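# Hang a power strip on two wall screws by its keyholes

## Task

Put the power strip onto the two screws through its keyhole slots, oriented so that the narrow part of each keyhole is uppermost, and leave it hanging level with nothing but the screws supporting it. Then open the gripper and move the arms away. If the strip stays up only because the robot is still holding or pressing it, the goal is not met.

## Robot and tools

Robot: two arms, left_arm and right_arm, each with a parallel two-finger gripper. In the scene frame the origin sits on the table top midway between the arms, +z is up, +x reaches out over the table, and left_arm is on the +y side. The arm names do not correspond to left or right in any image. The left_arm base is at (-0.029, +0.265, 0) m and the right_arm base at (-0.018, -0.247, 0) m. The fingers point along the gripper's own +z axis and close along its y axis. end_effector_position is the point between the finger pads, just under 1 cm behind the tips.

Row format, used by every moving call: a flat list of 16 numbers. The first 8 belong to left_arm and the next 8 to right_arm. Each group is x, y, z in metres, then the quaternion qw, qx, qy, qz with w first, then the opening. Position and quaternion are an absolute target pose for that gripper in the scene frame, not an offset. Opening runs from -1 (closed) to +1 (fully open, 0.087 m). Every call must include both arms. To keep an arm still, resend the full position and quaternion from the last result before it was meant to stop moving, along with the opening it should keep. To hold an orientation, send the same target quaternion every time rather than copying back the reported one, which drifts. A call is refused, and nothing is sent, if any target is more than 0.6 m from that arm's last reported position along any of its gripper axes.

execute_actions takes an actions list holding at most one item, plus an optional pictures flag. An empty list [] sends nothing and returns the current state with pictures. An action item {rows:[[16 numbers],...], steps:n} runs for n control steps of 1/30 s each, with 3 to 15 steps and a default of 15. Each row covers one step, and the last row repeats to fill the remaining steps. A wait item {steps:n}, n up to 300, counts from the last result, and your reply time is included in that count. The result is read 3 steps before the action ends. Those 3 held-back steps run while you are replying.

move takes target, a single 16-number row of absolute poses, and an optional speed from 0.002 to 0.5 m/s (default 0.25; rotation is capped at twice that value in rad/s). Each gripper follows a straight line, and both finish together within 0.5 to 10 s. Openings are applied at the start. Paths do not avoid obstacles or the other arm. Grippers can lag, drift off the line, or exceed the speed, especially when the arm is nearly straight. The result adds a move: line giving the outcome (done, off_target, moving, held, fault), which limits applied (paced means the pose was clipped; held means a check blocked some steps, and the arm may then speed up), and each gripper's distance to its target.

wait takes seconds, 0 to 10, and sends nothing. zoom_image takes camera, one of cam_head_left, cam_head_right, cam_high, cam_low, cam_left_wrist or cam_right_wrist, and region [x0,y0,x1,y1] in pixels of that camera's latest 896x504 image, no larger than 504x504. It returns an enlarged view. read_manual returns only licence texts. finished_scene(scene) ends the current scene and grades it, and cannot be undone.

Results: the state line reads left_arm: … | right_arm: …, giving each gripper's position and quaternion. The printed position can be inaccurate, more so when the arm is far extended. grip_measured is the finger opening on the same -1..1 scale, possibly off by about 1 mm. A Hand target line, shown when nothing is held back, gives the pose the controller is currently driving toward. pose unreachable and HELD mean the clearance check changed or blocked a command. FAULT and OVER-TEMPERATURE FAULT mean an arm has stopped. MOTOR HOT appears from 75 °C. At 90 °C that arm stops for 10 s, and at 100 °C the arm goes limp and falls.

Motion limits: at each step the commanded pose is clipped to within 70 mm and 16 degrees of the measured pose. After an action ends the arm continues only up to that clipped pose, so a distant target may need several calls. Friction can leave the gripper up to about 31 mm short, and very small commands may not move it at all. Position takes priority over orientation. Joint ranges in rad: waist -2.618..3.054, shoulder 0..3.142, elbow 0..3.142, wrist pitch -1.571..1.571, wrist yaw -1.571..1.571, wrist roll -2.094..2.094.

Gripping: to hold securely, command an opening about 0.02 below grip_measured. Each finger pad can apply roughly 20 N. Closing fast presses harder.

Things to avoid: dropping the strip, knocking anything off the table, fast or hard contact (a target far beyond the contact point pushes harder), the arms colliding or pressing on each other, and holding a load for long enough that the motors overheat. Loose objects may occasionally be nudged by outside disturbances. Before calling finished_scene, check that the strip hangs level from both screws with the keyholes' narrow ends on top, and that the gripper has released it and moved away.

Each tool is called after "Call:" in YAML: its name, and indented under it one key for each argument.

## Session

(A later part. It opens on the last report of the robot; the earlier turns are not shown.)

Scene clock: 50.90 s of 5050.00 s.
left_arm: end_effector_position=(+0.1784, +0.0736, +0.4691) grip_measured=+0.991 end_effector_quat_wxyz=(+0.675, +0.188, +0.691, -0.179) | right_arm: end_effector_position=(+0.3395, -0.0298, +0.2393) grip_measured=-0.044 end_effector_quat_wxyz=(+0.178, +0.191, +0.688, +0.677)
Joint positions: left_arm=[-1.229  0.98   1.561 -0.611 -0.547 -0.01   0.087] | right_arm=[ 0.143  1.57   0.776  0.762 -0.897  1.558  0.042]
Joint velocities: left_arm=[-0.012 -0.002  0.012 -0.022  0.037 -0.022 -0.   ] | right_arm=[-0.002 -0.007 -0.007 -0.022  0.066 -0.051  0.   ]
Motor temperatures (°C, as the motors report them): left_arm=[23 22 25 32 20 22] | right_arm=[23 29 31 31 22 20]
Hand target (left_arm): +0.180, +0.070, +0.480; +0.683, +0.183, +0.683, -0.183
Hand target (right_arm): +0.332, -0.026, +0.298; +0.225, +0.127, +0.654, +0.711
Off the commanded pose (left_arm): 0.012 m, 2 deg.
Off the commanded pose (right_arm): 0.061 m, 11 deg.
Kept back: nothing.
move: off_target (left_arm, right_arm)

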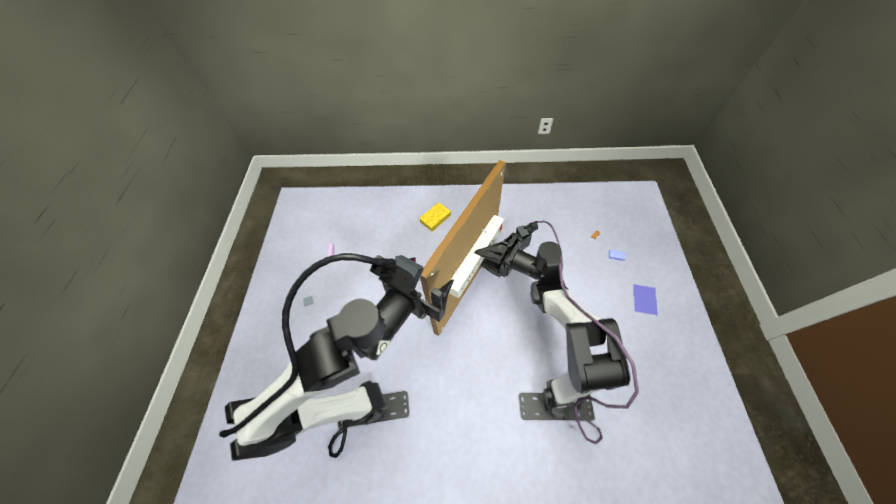

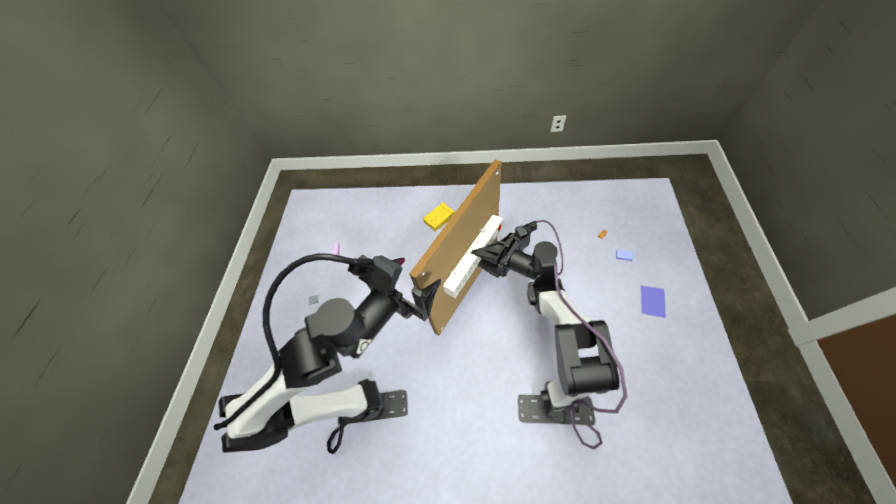

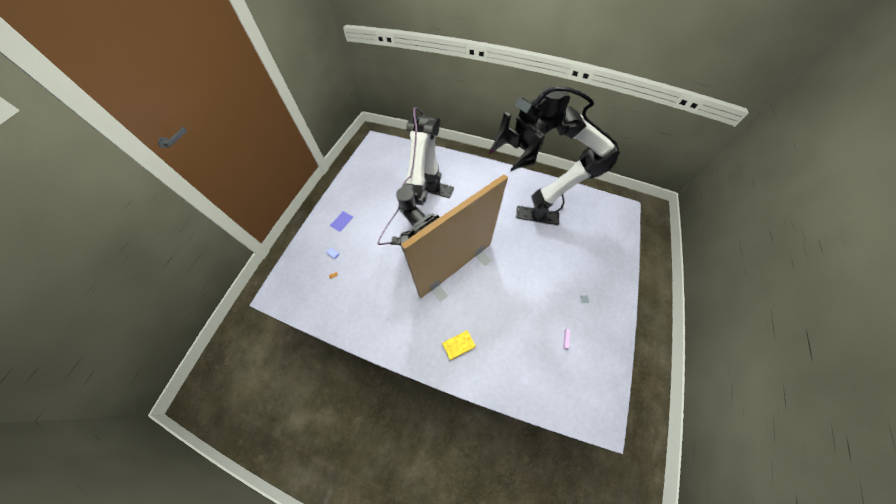

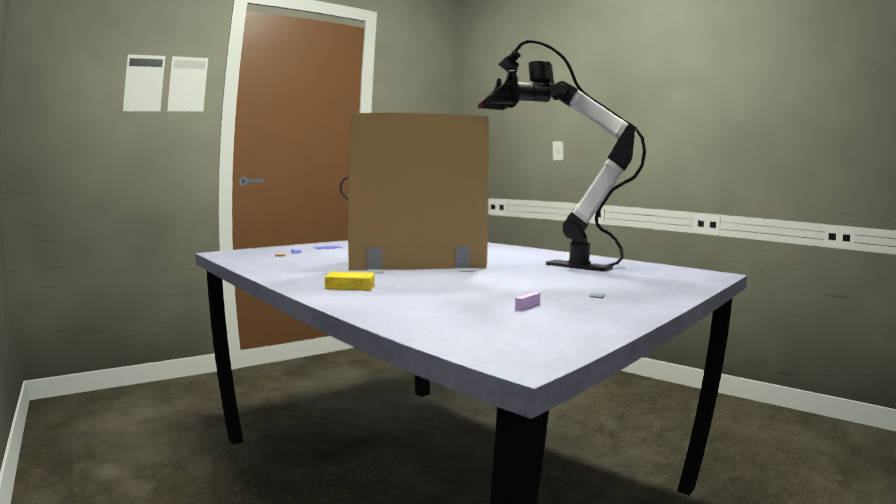

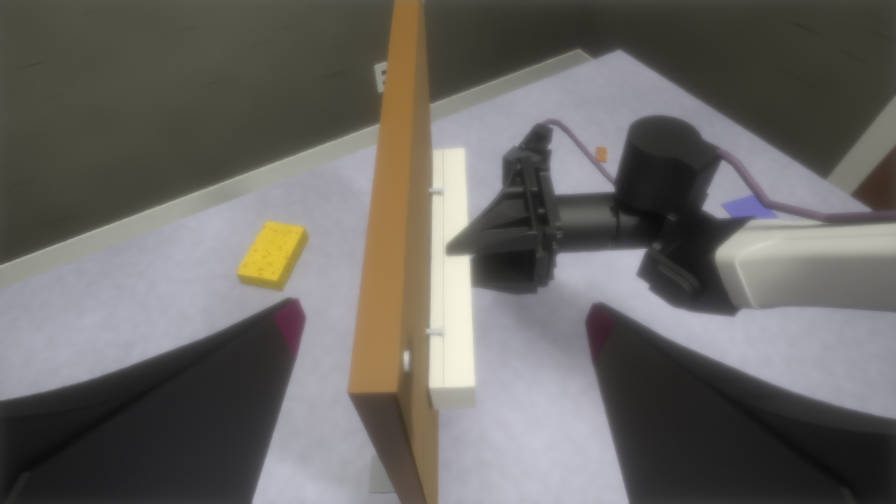

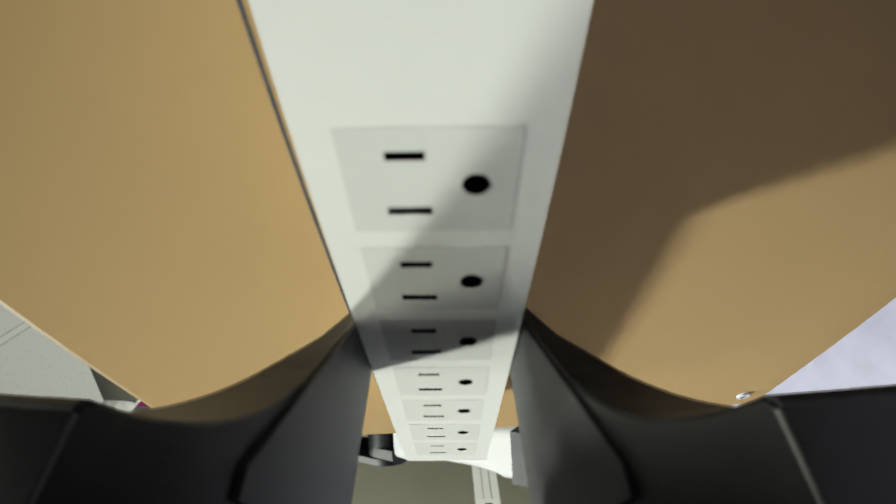

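Call:
move:
  target: [0.18,0.07,0.48,0.683,0.183,0.683,-0.183,1,0.316,-0.045,0.29,0.228,0.128,0.655,0.712,-0.5]
  speed: 0.03

Call:
move:
  target: [0.18,0.07,0.48,0.683,0.183,0.683,-0.183,1,0.316,-0.043,0.335,0.228,0.128,0.655,0.712,-0.5]
  speed: 0.04

Scene clock: 54.53 s of 5050.00 s.
left_arm: end_effector_position=(+0.1784, +0.0736, +0.4691) grip_measured=+0.991 end_effector_quat_wxyz=(+0.675, +0.188, +0.691, -0.179) | right_arm: end_effector_position=(+0.3220, -0.0410, +0.2482) grip_measured=-0.044 end_effector_quat_wxyz=(+0.179, +0.178, +0.686, +0.683)
Joint positions: left_arm=[-1.229  0.98   1.561 -0.611 -0.547 -0.01   0.087] | right_arm=[ 0.109  1.496  0.727  0.764 -0.947  1.564  0.042]
Joint velocities: left_arm=[ 0.017 -0.002 -0.007  0.007  0.007  0.037  0.001] | right_arm=[ 0.007 -0.007 -0.012  0.051 -0.037  0.11  -0.001]
Motor temperatures (°C, as the motors report them): left_arm=[23 22 26 32 20 22] | right_arm=[23 29 31 32 22 20]
Hand target (left_arm): +0.180, +0.070, +0.480; +0.683, +0.183, +0.683, -0.183
Hand target (right_arm): +0.314, -0.045, +0.289; +0.226, +0.127, +0.657, +0.708
Off the commanded pose (left_arm): 0.012 m, 2 deg.
Off the commanded pose (right_arm): 0.042 m, 9 deg.
Kept back: nothing.
move: off_target (left_arm, right_arm)

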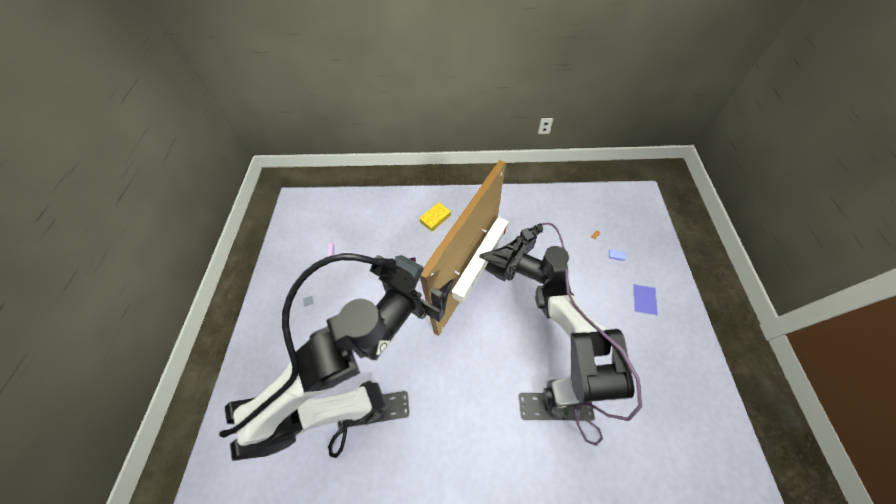

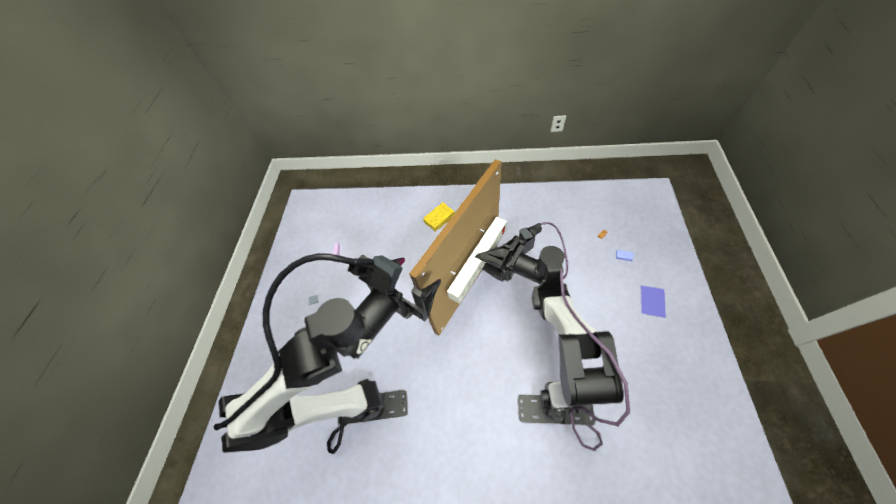

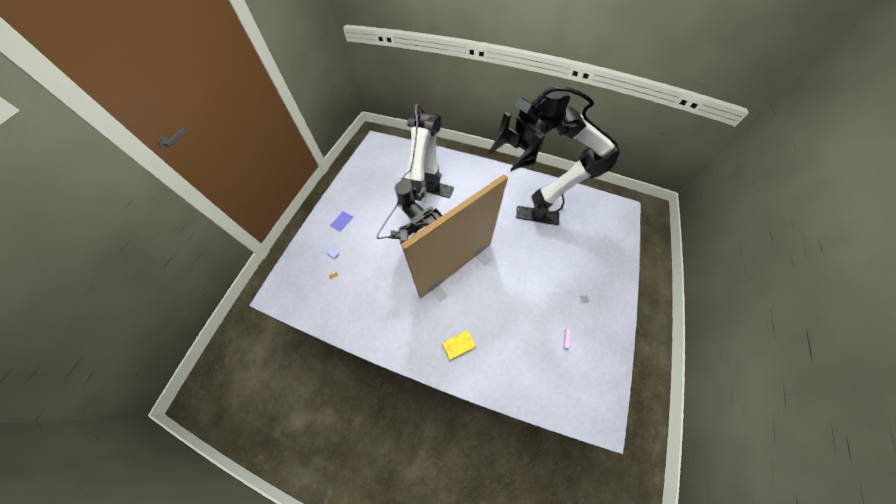

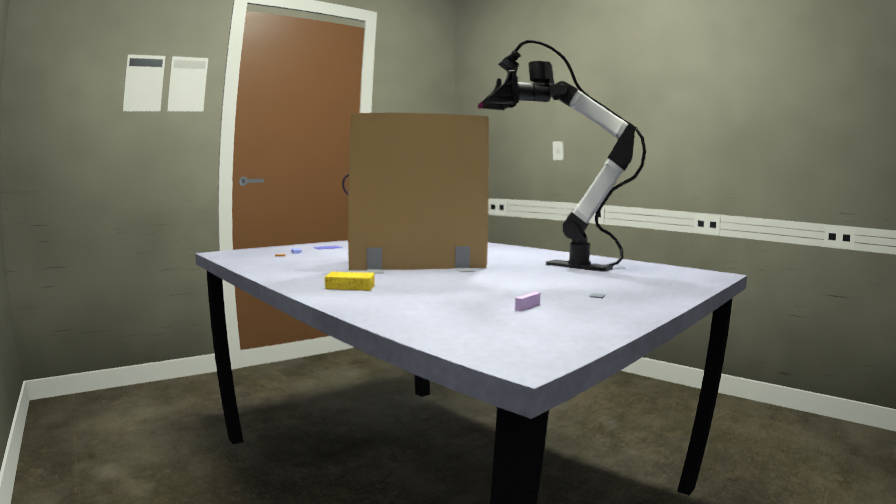

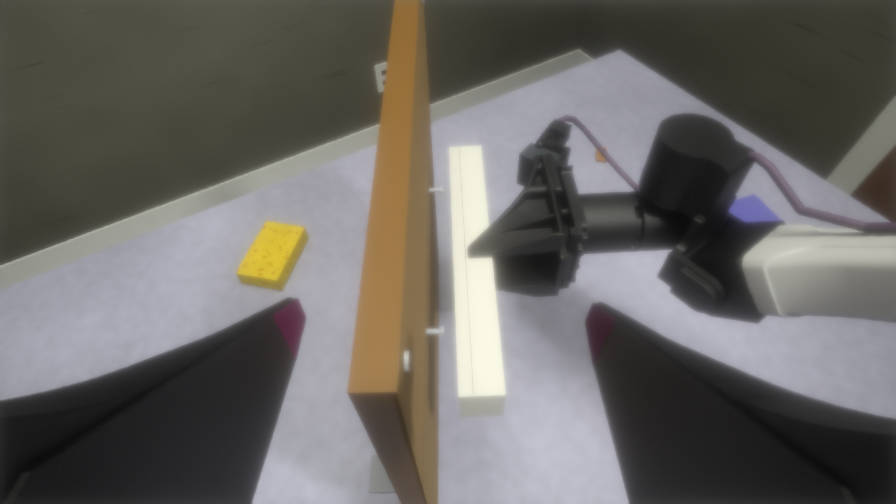

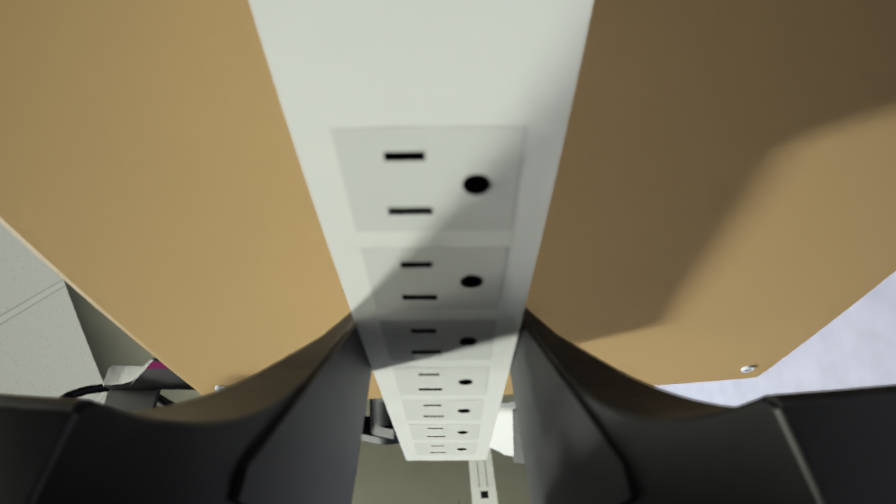

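Scene clock: 57.03 s of 5050.00 s.
left_arm: end_effector_position=(+0.1784, +0.0736, +0.4691) grip_measured=+0.991 end_effector_quat_wxyz=(+0.675, +0.188, +0.691, -0.179) | right_arm: end_effector_position=(+0.3193, -0.0416, +0.2815) grip_measured=-0.044 end_effector_quat_wxyz=(+0.179, +0.181, +0.684, +0.684)
Joint positions: left_arm=[-1.229  0.98   1.561 -0.611 -0.547 -0.01   0.087] | right_arm=[ 0.109  1.419  0.802  0.616 -0.943  1.573  0.042]
Joint velocities: left_arm=[-0.012 -0.017 -0.002  0.022 -0.007  0.022 -0.   ] | right_arm=[-0.012  0.007 -0.007  0.066 -0.007  0.066  0.   ]
Motor temperatures (°C, as the motors report them): left_arm=[23 22 26 32 20 22] | right_arm=[23 30 32 32 22 20]
Hand target (left_arm): +0.180, +0.070, +0.480; +0.683, +0.183, +0.683, -0.183
Hand target (right_arm): +0.312, -0.043, +0.333; +0.226, +0.127, +0.655, +0.710
Off the commanded pose (left_arm): 0.012 m, 2 deg.
Off the commanded pose (right_arm): 0.054 m, 9 deg.
Kept back: nothing.
move: off_target (left_arm, right_arm)

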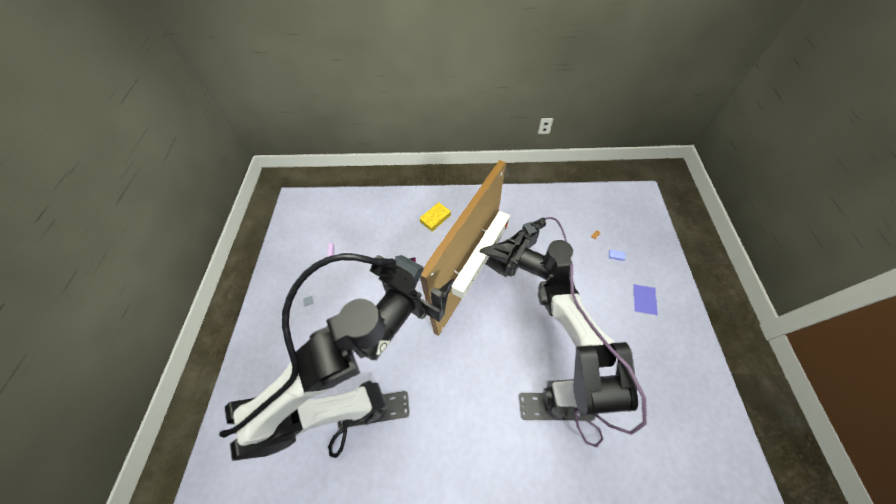

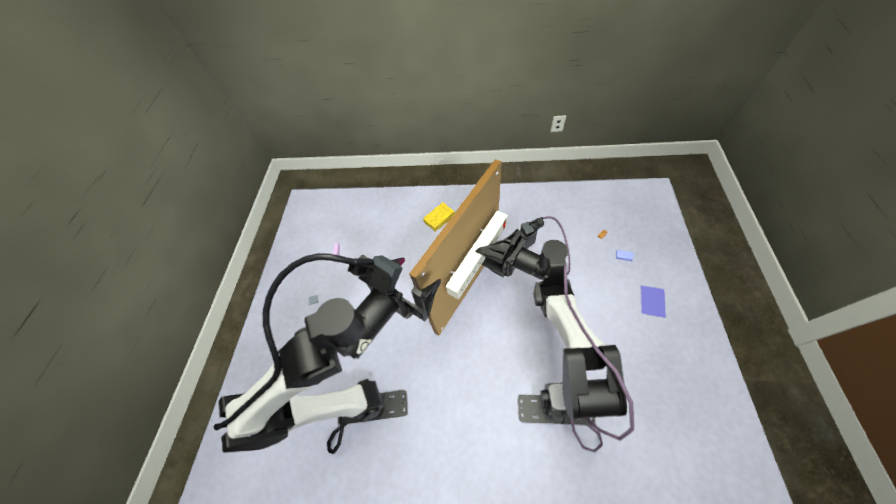

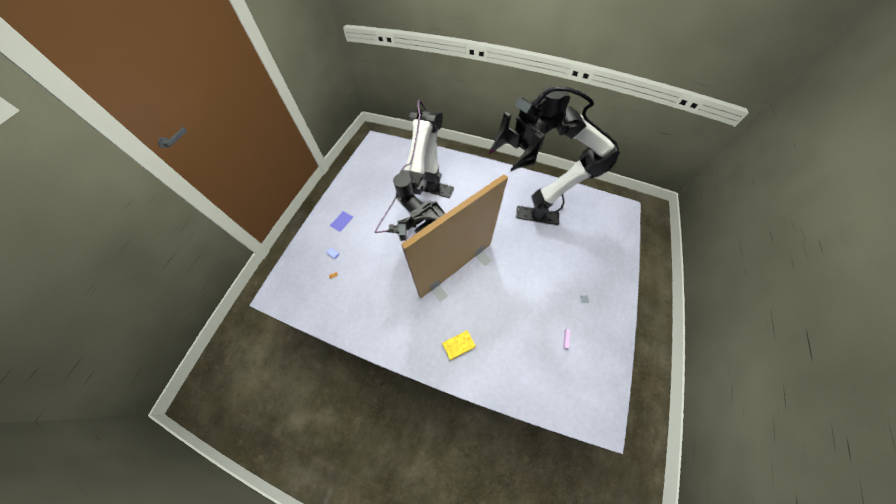

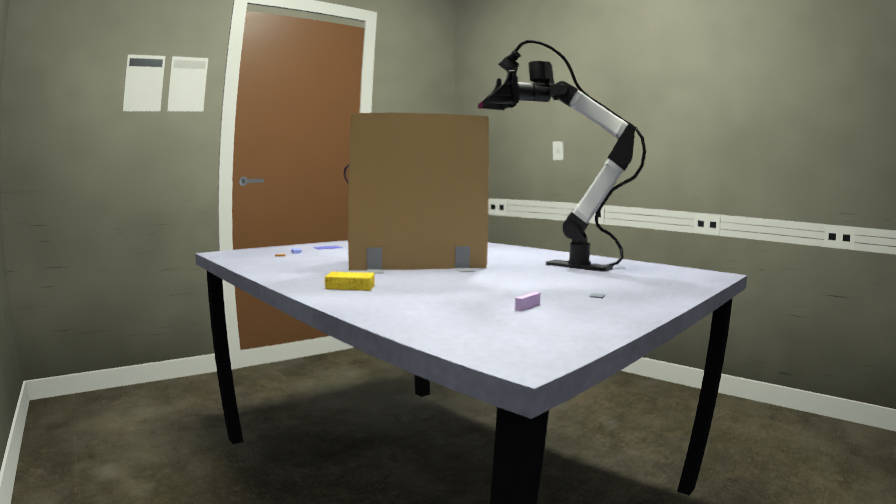

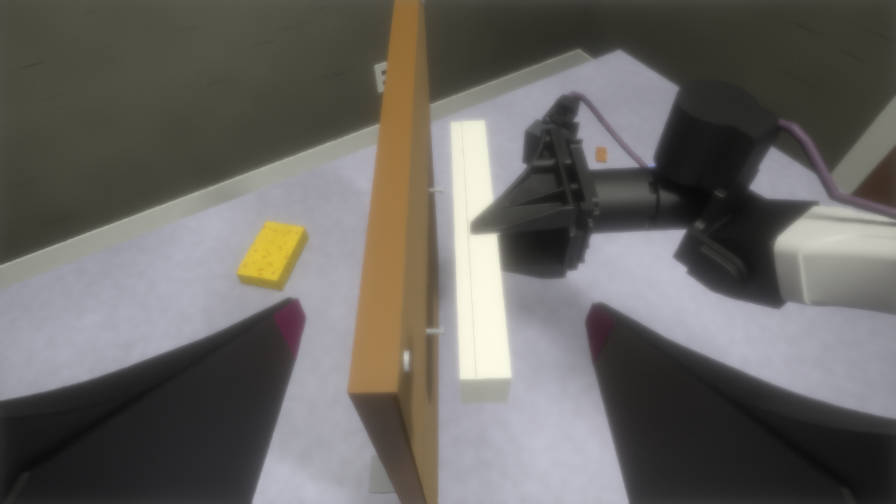

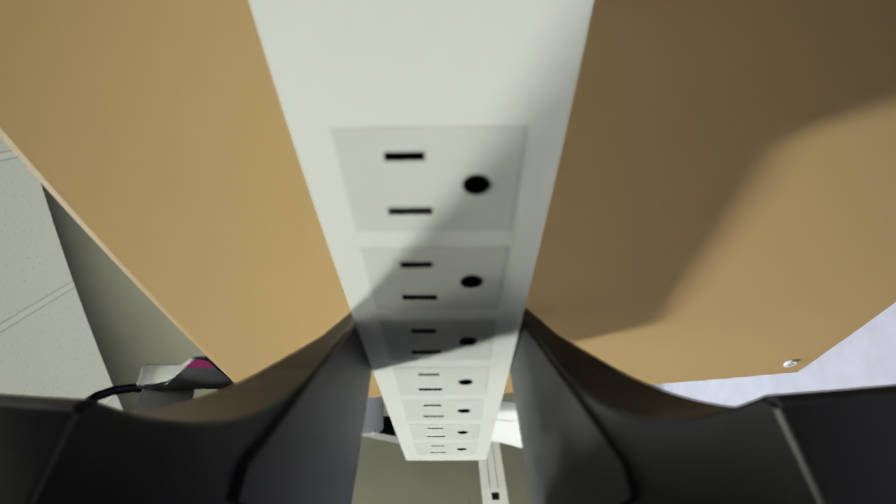

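Call:
execute_actions:
  actions:
    - {"rows":[[0.18,0.07,0.48,0.683,0.183,0.683,-0.183,1,0.319,-0.036,0.33,0.23,0.134,0.655,0.71,-0.5],[0.18,0.07,0.48,0.683,0.183,0.683,-0.183,1,0.319,-0.036,0.33,0.23,0.134,0.655,0.71,-0.5],[0.18,0.07,0.48,0.683,0.183,0.683,-0.183,1,0.319,-0.036,0.33,0.23,0.134,0.655,0.71,-0.5],[0.18,0.07,0.48,0.683,0.183,0.683,-0.183,1,0.321,-0.032,0.325,0.23,0.134,0.655,0.71,-0.5],[0.18,0.07,0.48,0.683,0.183,0.683,-0.183,1,0.321,-0.032,0.325,0.23,0.134,0.655,0.71,-0.5],[0.18,0.07,0.48,0.683,0.183,0.683,-0.183,1,0.321,-0.032,0.325,0.23,0.134,0.655,0.71,-0.5],[0.18,0.07,0.48,0.683,0.183,0.683,-0.183,1,0.323,-0.028,0.32,0.23,0.134,0.655,0.71,-0.5]],"steps":15}

Call:
execute_actions:
  actions:
    - {"rows":[[0.18,0.07,0.48,0.683,0.183,0.683,-0.183,1,0.324,-0.026,0.31,0.23,0.134,0.655,0.71,-0.5]],"steps":15}

Call:
execute_actions:
  actions:
    - {"rows":[[0.18,0.07,0.48,0.683,0.183,0.683,-0.183,1,0.324,-0.026,0.304,0.23,0.134,0.655,0.71,-0.5]],"steps":15}

Scene clock: 57.63 s of 5050.00 s.
left_arm: end_effector_position=(+0.1784, +0.0736, +0.4691) grip_measured=+0.991 end_effector_quat_wxyz=(+0.675, +0.188, +0.691, -0.179) | right_arm: end_effector_position=(+0.3179, -0.0313, +0.2814) grip_measured=-0.044 end_effector_quat_wxyz=(+0.179, +0.182, +0.684, +0.684)
Joint positions: left_arm=[-1.229  0.98   1.561 -0.611 -0.547 -0.01   0.087] | right_arm=[ 0.145  1.419  0.802  0.615 -0.907  1.573  0.042]
Joint velocities: left_arm=[-0.017 -0.007 -0.002  0.007 -0.007  0.007 -0.   ] | right_arm=[ 0.046 -0.002  0.017 -0.051  0.022  0.022  0.   ]
Motor temperatures (°C, as the motors report them): left_arm=[23 22 26 32 20 22] | right_arm=[23 30 32 33 22 20]
Steps of this call (steps 1 to 6: nothing new was sent; steps 7 to 18: the first 12 steps of this action). Readings (end_effector_position):
7: left_arm (+0.1784, +0.0736, +0.4691) | right_arm (+0.3196, -0.0415, +0.2814)
8: left_arm (+0.1784, +0.0736, +0.4691) | right_arm (+0.3198, -0.0409, +0.2814)
10: left_arm (+0.1784, +0.0736, +0.4691) | right_arm (+0.3201, -0.0396, +0.2814)
14: left_arm (+0.1784, +0.0736, +0.4691) | right_arm (+0.3192, -0.0346, +0.2814)
18: the state above

Scene clock: 58.13 s of 5050.00 s.
left_arm: end_effector_position=(+0.1784, +0.0736, +0.4691) grip_measured=+0.991 end_effector_quat_wxyz=(+0.675, +0.188, +0.691, -0.179) | right_arm: end_effector_position=(+0.3210, -0.0301, +0.2776) grip_measured=-0.044 end_effector_quat_wxyz=(+0.180, +0.181, +0.684, +0.683)
Joint positions: left_arm=[-1.229  0.98   1.561 -0.611 -0.547 -0.01   0.087] | right_arm=[ 0.148  1.436  0.802  0.63  -0.902  1.569  0.042]
Joint velocities: left_arm=[-0.012 -0.012 -0.002  0.037  0.007 -0.125 -0.001] | right_arm=[ 0.007 -0.007  0.007  0.007  0.007  0.066 -0.001]
Motor temperatures (°C, as the motors report them): left_arm=[23 22 26 32 20 22] | right_arm=[23 30 32 33 22 20]
Off your previous action's commanded pose (left_arm): 0.012 m, 2 deg at its last step (step 3 of this call).
Off your previous action's commanded pose (right_arm): 0.039 m, 9 deg at its last step (step 3 of this call).
Steps of this call (steps 1 to 3: the last 3 steps of your previous action; steps 4 to 15: the first 12 steps of this action). Readings (end_effector_position):
4: left_arm (+0.1784, +0.0736, +0.4691) | right_arm (+0.3191, -0.0313, +0.2809)
5: left_arm (+0.1784, +0.0736, +0.4691) | right_arm (+0.3200, -0.0309, +0.2803)
7: left_arm (+0.1784, +0.0736, +0.4691) | right_arm (+0.3210, -0.0302, +0.2779)
11: left_arm (+0.1784, +0.0736, +0.4691) | right_arm (+0.3210, -0.0301, +0.2776)
15: the state above

Scene clock: 58.63 s of 5050.00 s.
left_arm: end_effector_position=(+0.1784, +0.0736, +0.4691) grip_measured=+0.991 end_effector_quat_wxyz=(+0.675, +0.188, +0.691, -0.179) | right_arm: end_effector_position=(+0.3210, -0.0301, +0.2777) grip_measured=-0.044 end_effector_quat_wxyz=(+0.182, +0.180, +0.684, +0.683)
Joint positions: left_arm=[-1.229  0.98   1.561 -0.611 -0.547 -0.01   0.087] | right_arm=[ 0.148  1.436  0.802  0.632 -0.902  1.566  0.042]
Joint velocities: left_arm=[-0.012 -0.007 -0.012  0.007  0.022 -0.037 -0.   ] | right_arm=[-0.012 -0.007 -0.017  0.007 -0.022 -0.037  0.   ]
Motor temperatures (°C, as the motors report them): left_arm=[23 22 26 32 20 22] | right_arm=[23 30 32 33 22 20]
Off your previous action's commanded pose (left_arm): 0.012 m, 2 deg at its last step (step 3 of this call).
Off your previous action's commanded pose (right_arm): 0.033 m, 9 deg at its last step (step 3 of this call).
Steps of this call (steps 1 to 3: the last 3 steps of your previous action; steps 4 to 15: the first 12 steps of this action). Readings (end_effector_position):
4: left_arm (+0.1784, +0.0736, +0.4691) | right_arm (+0.3210, -0.0301, +0.2777)
5: left_arm (+0.1784, +0.0736, +0.4691) | right_arm (+0.3210, -0.0301, +0.2777)
7: left_arm (+0.1784, +0.0736, +0.4691) | right_arm (+0.3210, -0.0301, +0.2777)
11: left_arm (+0.1784, +0.0736, +0.4691) | right_arm (+0.3210, -0.0301, +0.2777)
15: the state above

Call:
execute_actions:
  actions:
    - {"rows":[[0.18,0.07,0.48,0.683,0.183,0.683,-0.183,1,0.328,-0.035,0.300,0.23,0.134,0.655,0.71,-0.5]],"steps":15}

Call:
execute_actions:
  actions:
    - {"rows":[[0.18,0.07,0.48,0.683,0.183,0.683,-0.183,1,0.328,-0.035,0.296,0.23,0.134,0.655,0.71,-0.5]],"steps":15}

Scene clock: 59.13 s of 5050.00 s.
left_arm: end_effector_position=(+0.1784, +0.0736, +0.4691) grip_measured=+0.991 end_effector_quat_wxyz=(+0.675, +0.188, +0.691, -0.179) | right_arm: end_effector_position=(+0.3274, -0.0337, +0.2703) grip_measured=-0.044 end_effector_quat_wxyz=(+0.183, +0.178, +0.685, +0.683)
Joint positions: left_arm=[-1.229  0.98   1.561 -0.611 -0.547 -0.01   0.087] | right_arm=[ 0.133  1.473  0.802  0.67  -0.918  1.563  0.042]
Joint velocities: left_arm=[-0.002 -0.002  0.007  0.125 -0.037 -0.007  0.   ] | right_arm=[-0.002  0.017 -0.012  0.007  0.007 -0.051 -0.001]
Motor temperatures (°C, as the motors report them): left_arm=[23 22 26 32 20 22] | right_arm=[23 29 32 33 22 20]
Off your previous action's commanded pose (left_arm): 0.012 m, 2 deg at its last step (step 3 of this call).
Off your previous action's commanded pose (right_arm): 0.027 m, 9 deg at its last step (step 3 of this call).
Steps of this call (steps 1 to 3: the last 3 steps of your previous action; steps 4 to 15: the first 12 steps of this action). Readings (end_effector_position):
4: left_arm (+0.1784, +0.0736, +0.4691) | right_arm (+0.3215, -0.0307, +0.2769)
5: left_arm (+0.1784, +0.0736, +0.4691) | right_arm (+0.3223, -0.0313, +0.2762)
7: left_arm (+0.1784, +0.0736, +0.4691) | right_arm (+0.3250, -0.0327, +0.2734)
11: left_arm (+0.1784, +0.0736, +0.4691) | right_arm (+0.3275, -0.0337, +0.2702)
15: the state above

Scene clock: 59.63 s of 5050.00 s.
left_arm: end_effector_position=(+0.1784, +0.0736, +0.4691) grip_measured=+0.991 end_effector_quat_wxyz=(+0.675, +0.188, +0.691, -0.179) | right_arm: end_effector_position=(+0.3266, -0.0337, +0.2670) grip_measured=-0.044 end_effector_quat_wxyz=(+0.186, +0.174, +0.683, +0.685)
Joint positions: left_arm=[-1.229  0.98   1.561 -0.611 -0.547 -0.01   0.087] | right_arm=[ 0.133  1.481  0.786  0.706 -0.919  1.564  0.042]
Joint velocities: left_arm=[ 0.002 -0.007 -0.002  0.007  0.007  0.022  0.   ] | right_arm=[ 0.012  0.027 -0.007  0.007 -0.066 -0.051  0.   ]
Motor temperatures (°C, as the motors report them): left_arm=[23 22 26 32 20 22] | right_arm=[23 29 32 33 22 20]
Off your previous action's commanded pose (left_arm): 0.012 m, 2 deg at its last step (step 3 of this call).
Off your previous action's commanded pose (right_arm): 0.030 m, 9 deg at its last step (step 3 of this call).
Steps of this call (steps 1 to 3: the last 3 steps of your previous action; steps 4 to 15: the first 12 steps of this action). Readings (end_effector_position):
4: left_arm (+0.1784, +0.0736, +0.4691) | right_arm (+0.3274, -0.0337, +0.2699)
5: left_arm (+0.1784, +0.0736, +0.4691) | right_arm (+0.3272, -0.0338, +0.2694)
7: left_arm (+0.1784, +0.0736, +0.4691) | right_arm (+0.3269, -0.0338, +0.2679)
11: left_arm (+0.1784, +0.0736, +0.4691) | right_arm (+0.3266, -0.0337, +0.2671)
15: the state above

Call:
execute_actions:
  actions:
    - {"rows":[[0.18,0.07,0.48,0.683,0.183,0.683,-0.183,1,0.326,-0.027,0.312,0.224,0.142,0.655,0.71,-0.5]],"steps":15}

Call:
execute_actions:
  actions:
    - {"rows":[[0.18,0.07,0.48,0.683,0.183,0.683,-0.183,1,0.326,-0.027,0.318,0.224,0.142,0.655,0.71,-0.5]],"steps":15}

Call:
execute_actions:
  actions:
    - {"rows":[[0.18,0.07,0.48,0.683,0.183,0.683,-0.183,1,0.326,-0.027,0.323,0.224,0.142,0.655,0.71,-0.5]],"steps":15}

Call:
execute_actions:
  actions:
    - {"rows":[[0.18,0.07,0.48,0.683,0.183,0.683,-0.183,1,0.326,-0.027,0.328,0.224,0.142,0.655,0.71,-0.5]],"steps":15}

Scene clock: 60.17 s of 5050.00 s.
left_arm: end_effector_position=(+0.1784, +0.0736, +0.4691) grip_measured=+0.991 end_effector_quat_wxyz=(+0.675, +0.188, +0.691, -0.179) | right_arm: end_effector_position=(+0.3267, -0.0335, +0.2665) grip_measured=-0.044 end_effector_quat_wxyz=(+0.185, +0.175, +0.683, +0.685)
Joint positions: left_arm=[-1.229  0.98   1.561 -0.611 -0.547 -0.01   0.087] | right_arm=[ 0.134  1.482  0.785  0.706 -0.918  1.565  0.042]
Joint velocities: left_arm=[-0.002 -0.002 -0.002 -0.051  0.037  0.007 -0.002] | right_arm=[-0.007  0.017 -0.017 -0.095  0.022  0.051 -0.001]
Motor temperatures (°C, as the motors report them): left_arm=[23 22 26 32 20 22] | right_arm=[23 30 32 33 22 20]
Off your previous action's commanded pose (left_arm): 0.012 m, 2 deg at its last step (step 3 of this call).
Off your previous action's commanded pose (right_arm): 0.029 m, 8 deg at its last step (step 3 of this call).
Steps of this call (steps 1 to 3: the last 3 steps of your previous action; step 4: nothing new was sent; steps 5 to 16: the first 12 steps of this action). Readings (end_effector_position):
5: left_arm (+0.1784, +0.0736, +0.4691) | right_arm (+0.3267, -0.0335, +0.2666)
6: left_arm (+0.1784, +0.0736, +0.4691) | right_arm (+0.3267, -0.0335, +0.2665)
8: left_arm (+0.1784, +0.0736, +0.4691) | right_arm (+0.3267, -0.0335, +0.2665)
12: left_arm (+0.1784, +0.0736, +0.4691) | right_arm (+0.3267, -0.0335, +0.2665)
16: the state above

Scene clock: 60.67 s of 5050.00 s.
left_arm: end_effector_position=(+0.1784, +0.0736, +0.4691) grip_measured=+0.991 end_effector_quat_wxyz=(+0.675, +0.188, +0.691, -0.179) | right_arm: end_effector_position=(+0.3258, -0.0328, +0.2670) grip_measured=-0.044 end_effector_quat_wxyz=(+0.182, +0.183, +0.684, +0.683)
Joint positions: left_arm=[-1.229  0.98   1.561 -0.611 -0.547 -0.01   0.087] | right_arm=[ 0.138  1.47   0.785  0.681 -0.908  1.569  0.042]
Joint velocities: left_arm=[-0.007  0.007 -0.002  0.007  0.051  0.066 -0.   ] | right_arm=[-0.012 -0.017 -0.002 -0.037 -0.007 -0.066 -0.   ]
Motor temperatures (°C, as the motors report them): left_arm=[23 22 26 32 20 22] | right_arm=[23 30 32 33 22 20]
Off your previous action's commanded pose (left_arm): 0.012 m, 2 deg at its last step (step 3 of this call).
Off your previous action's commanded pose (right_arm): 0.046 m, 7 deg at its last step (step 3 of this call).
Steps of this call (steps 1 to 3: the last 3 steps of your previous action; steps 4 to 15: the first 12 steps of this action). Readings (end_effector_position):
4: left_arm (+0.1784, +0.0736, +0.4691) | right_arm (+0.3266, -0.0336, +0.2667)
5: left_arm (+0.1784, +0.0736, +0.4691) | right_arm (+0.3263, -0.0334, +0.2669)
7: left_arm (+0.1784, +0.0736, +0.4691) | right_arm (+0.3259, -0.0328, +0.2669)
11: left_arm (+0.1784, +0.0736, +0.4691) | right_arm (+0.3257, -0.0328, +0.2670)
15: the state above

Scene clock: 61.17 s of 5050.00 s.
left_arm: end_effector_position=(+0.1784, +0.0736, +0.4691) grip_measured=+0.991 end_effector_quat_wxyz=(+0.675, +0.188, +0.691, -0.179) | right_arm: end_effector_position=(+0.3259, -0.0323, +0.2685) grip_measured=-0.044 end_effector_quat_wxyz=(+0.176, +0.189, +0.686, +0.681)
Joint positions: left_arm=[-1.229  0.98   1.561 -0.611 -0.547 -0.01   0.087] | right_arm=[ 0.14   1.464  0.796  0.649 -0.906  1.571  0.042]
Joint velocities: left_arm=[-0.002  0.002 -0.007  0.022  0.051 -0.051  0.001] | right_arm=[ 0.002  0.002  0.007 -0.051 -0.037 -0.022  0.   ]
Motor temperatures (°C, as the motors report them): left_arm=[23 22 26 32 20 22] | right_arm=[23 30 33 33 22 20]
Off your previous action's commanded pose (left_arm): 0.012 m, 2 deg at its last step (step 3 of this call).
Off your previous action's commanded pose (right_arm): 0.051 m, 8 deg at its last step (step 3 of this call).
Steps of this call (steps 1 to 3: the last 3 steps of your previous action; steps 4 to 15: the first 12 steps of this action). Readings (end_effector_position):
4: left_arm (+0.1784, +0.0736, +0.4691) | right_arm (+0.3259, -0.0328, +0.2674)
5: left_arm (+0.1784, +0.0736, +0.4691) | right_arm (+0.3260, -0.0328, +0.2679)
7: left_arm (+0.1784, +0.0736, +0.4691) | right_arm (+0.3260, -0.0326, +0.2683)
11: left_arm (+0.1784, +0.0736, +0.4691) | right_arm (+0.3260, -0.0325, +0.2687)
15: the state above

Scene clock: 61.67 s of 5050.00 s.
left_arm: end_effector_position=(+0.1784, +0.0736, +0.4691) grip_measured=+0.991 end_effector_quat_wxyz=(+0.675, +0.188, +0.691, -0.179) | right_arm: end_effector_position=(+0.3256, -0.0320, +0.2691) grip_measured=-0.044 end_effector_quat_wxyz=(+0.170, +0.195, +0.688, +0.678)
Joint positions: left_arm=[-1.229  0.98   1.561 -0.611 -0.547 -0.01   0.087] | right_arm=[ 0.141  1.457  0.804  0.616 -0.905  1.571  0.042]
Joint velocities: left_arm=[-0.002 -0.012  0.007 -0.051 -0.051 -0.11   0.   ] | right_arm=[ 0.012 -0.007  0.007 -0.037 -0.037 -0.037  0.001]
Motor temperatures (°C, as the motors report them): left_arm=[23 22 26 32 20 22] | right_arm=[23 30 33 33 22 20]
Off your previous action's commanded pose (left_arm): 0.012 m, 2 deg at its last step (step 3 of this call).
Off your previous action's commanded pose (right_arm): 0.055 m, 9 deg at its last step (step 3 of this call).
Steps of this call (steps 1 to 3: the last 3 steps of your previous action; steps 4 to 15: the first 12 steps of this action). Readings (end_effector_position):
4: left_arm (+0.1784, +0.0736, +0.4691) | right_arm (+0.3260, -0.0323, +0.2691)
5: left_arm (+0.1784, +0.0736, +0.4691) | right_arm (+0.3259, -0.0323, +0.2693)
7: left_arm (+0.1784, +0.0736, +0.4691) | right_arm (+0.3258, -0.0322, +0.2694)
11: left_arm (+0.1784, +0.0736, +0.4691) | right_arm (+0.3257, -0.0321, +0.2692)
15: the state above

Call:
execute_actions:
  actions:
    - {"rows":[[0.18,0.07,0.48,0.683,0.183,0.683,-0.183,1,0.33,-0.021,0.318,0.234,0.132,0.65,0.714,-0.5]],"steps":15}

Call:
execute_actions:
  actions:
    - {"rows":[[0.18,0.07,0.48,0.683,0.183,0.683,-0.183,1,0.33,-0.021,0.315,0.24,0.126,0.65,0.714,-0.5]],"steps":15}
  pictures: true

Scene clock: 62.17 s of 5050.00 s.
left_arm: end_effector_position=(+0.1784, +0.0736, +0.4691) grip_measured=+0.991 end_effector_quat_wxyz=(+0.675, +0.188, +0.691, -0.179) | right_arm: end_effector_position=(+0.3256, -0.0317, +0.2694) grip_measured=-0.044 end_effector_quat_wxyz=(+0.171, +0.194, +0.688, +0.678)
Joint positions: left_arm=[-1.229  0.98   1.561 -0.611 -0.547 -0.01   0.087] | right_arm=[ 0.142  1.457  0.805  0.616 -0.904  1.571  0.042]
Joint velocities: left_arm=[ 0.012  0.007 -0.007 -0.022  0.037 -0.037  0.001] | right_arm=[ 0.007  0.002 -0.012 -0.095 -0.007 -0.022 -0.   ]
Motor temperatures (°C, as the motors report them): left_arm=[23 22 26 32 20 22] | right_arm=[23 30 33 33 22 20]
Off your previous action's commanded pose (left_arm): 0.012 m, 2 deg at its last step (step 3 of this call).
Off your previous action's commanded pose (right_arm): 0.059 m, 10 deg at its last step (step 3 of this call).
Steps of this call (steps 1 to 3: the last 3 steps of your previous action; steps 4 to 15: the first 12 steps of this action). Readings (end_effector_position):
4: left_arm (+0.1784, +0.0736, +0.4691) | right_arm (+0.3256, -0.0317, +0.2694)
5: left_arm (+0.1784, +0.0736, +0.4691) | right_arm (+0.3256, -0.0317, +0.2694)
7: left_arm (+0.1784, +0.0736, +0.4691) | right_arm (+0.3256, -0.0317, +0.2694)
11: left_arm (+0.1784, +0.0736, +0.4691) | right_arm (+0.3256, -0.0317, +0.2694)
15: the state above

Scene clock: 62.67 s of 5050.00 s.
left_arm: end_effector_position=(+0.1784, +0.0736, +0.4691) grip_measured=+0.991 end_effector_quat_wxyz=(+0.675, +0.188, +0.691, -0.179) | right_arm: end_effector_position=(+0.3256, -0.0317, +0.2699) grip_measured=-0.044 end_effector_quat_wxyz=(+0.174, +0.191, +0.688, +0.678)
Joint positions: left_arm=[-1.229  0.98   1.561 -0.611 -0.547 -0.01   0.087] | right_arm=[ 0.142  1.457  0.805  0.621 -0.904  1.566  0.042]
Joint velocities: left_arm=[-0.022 -0.002 -0.012 -0.007 -0.037  0.007  0.   ] | right_arm=[-0.007 -0.007  0.002 -0.007  0.037 -0.037 -0.   ]
Motor temperatures (°C, as the motors report them): left_arm=[23 22 26 32 20 22] | right_arm=[23 30 33 34 22 20]
Off your previous action's commanded pose (left_arm): 0.012 m, 2 deg at its last step (step 3 of this call).
Off your previous action's commanded pose (right_arm): 0.050 m, 12 deg at its last step (step 3 of this call).
Steps of this call (steps 1 to 3: the last 3 steps of your previous action; steps 4 to 15: the first 12 steps of this action). Readings (end_effector_position):
4: left_arm (+0.1784, +0.0736, +0.4691) | right_arm (+0.3256, -0.0317, +0.2694)
5: left_arm (+0.1784, +0.0736, +0.4691) | right_arm (+0.3256, -0.0317, +0.2695)
7: left_arm (+0.1784, +0.0736, +0.4691) | right_arm (+0.3256, -0.0317, +0.2696)
11: left_arm (+0.1784, +0.0736, +0.4691) | right_arm (+0.3256, -0.0317, +0.2699)
15: the state above

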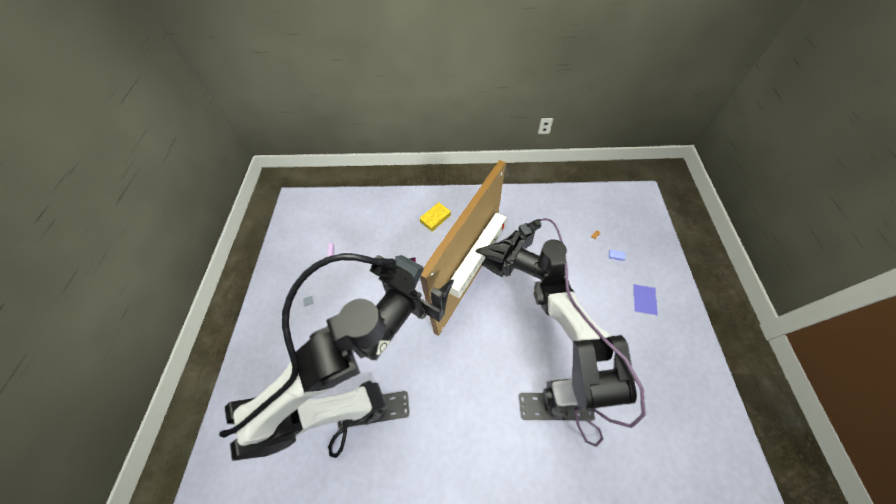

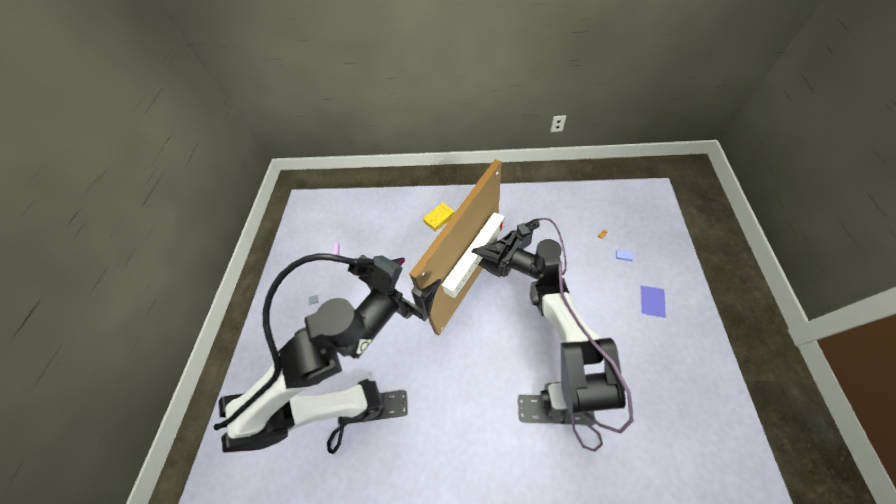

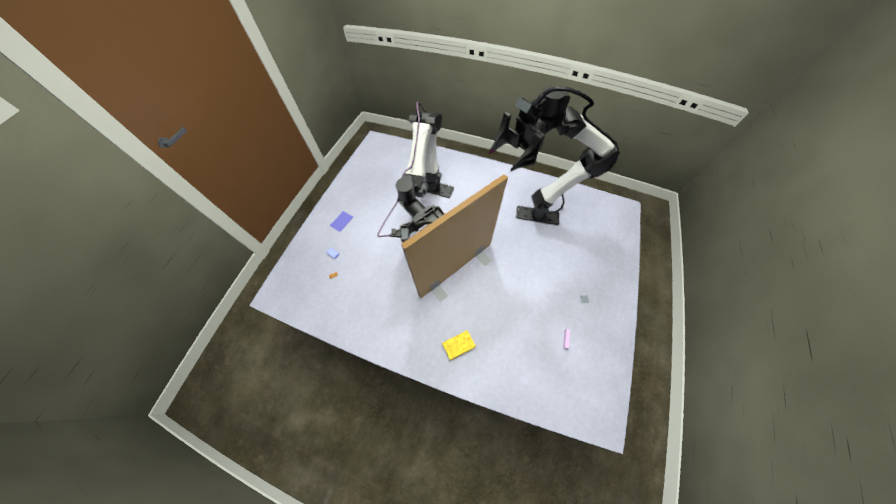

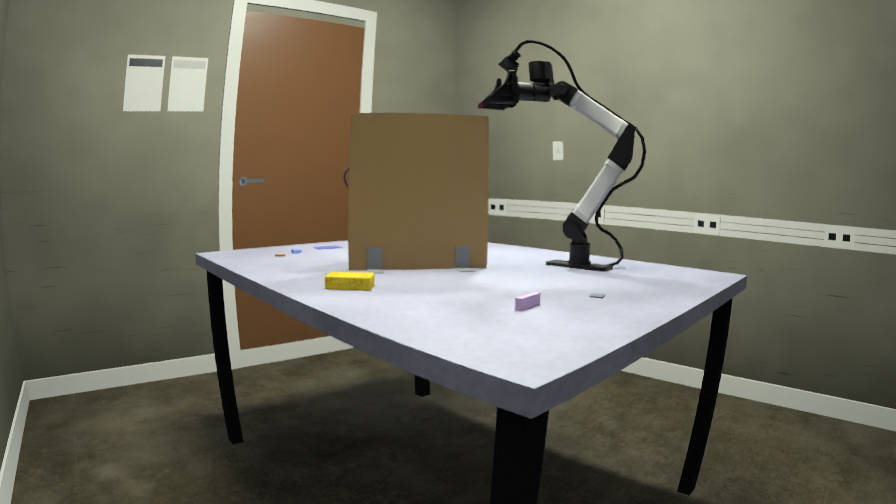

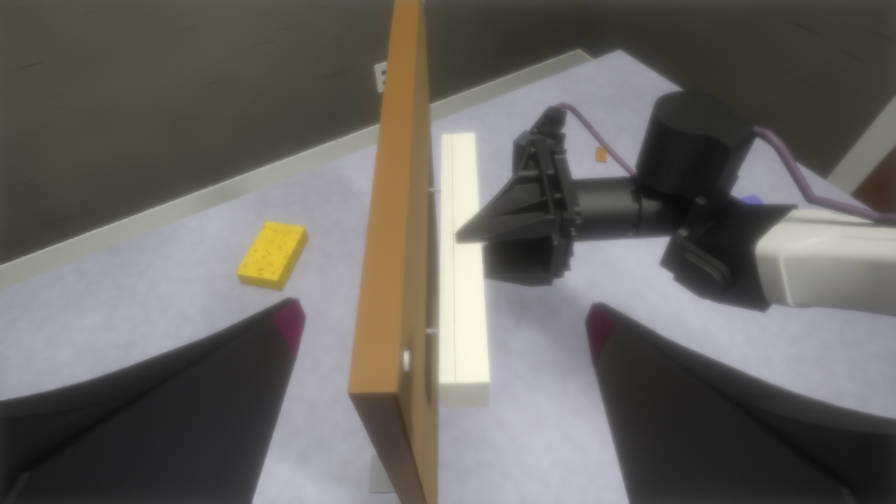

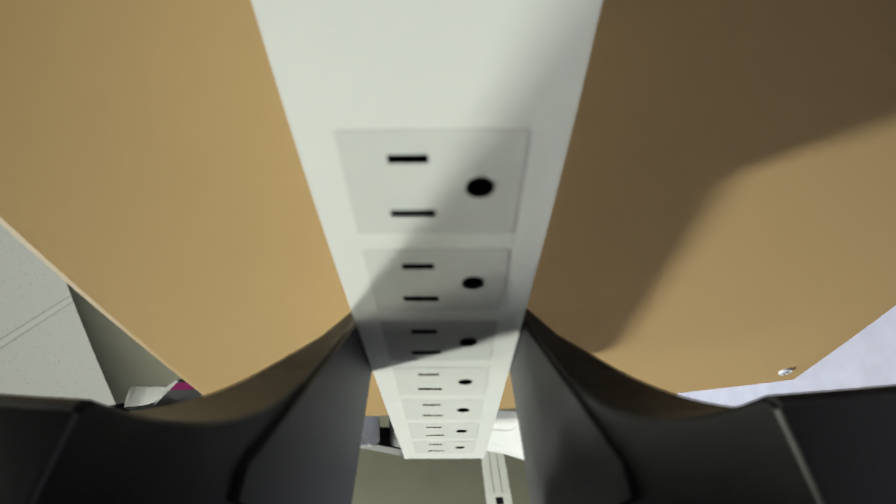

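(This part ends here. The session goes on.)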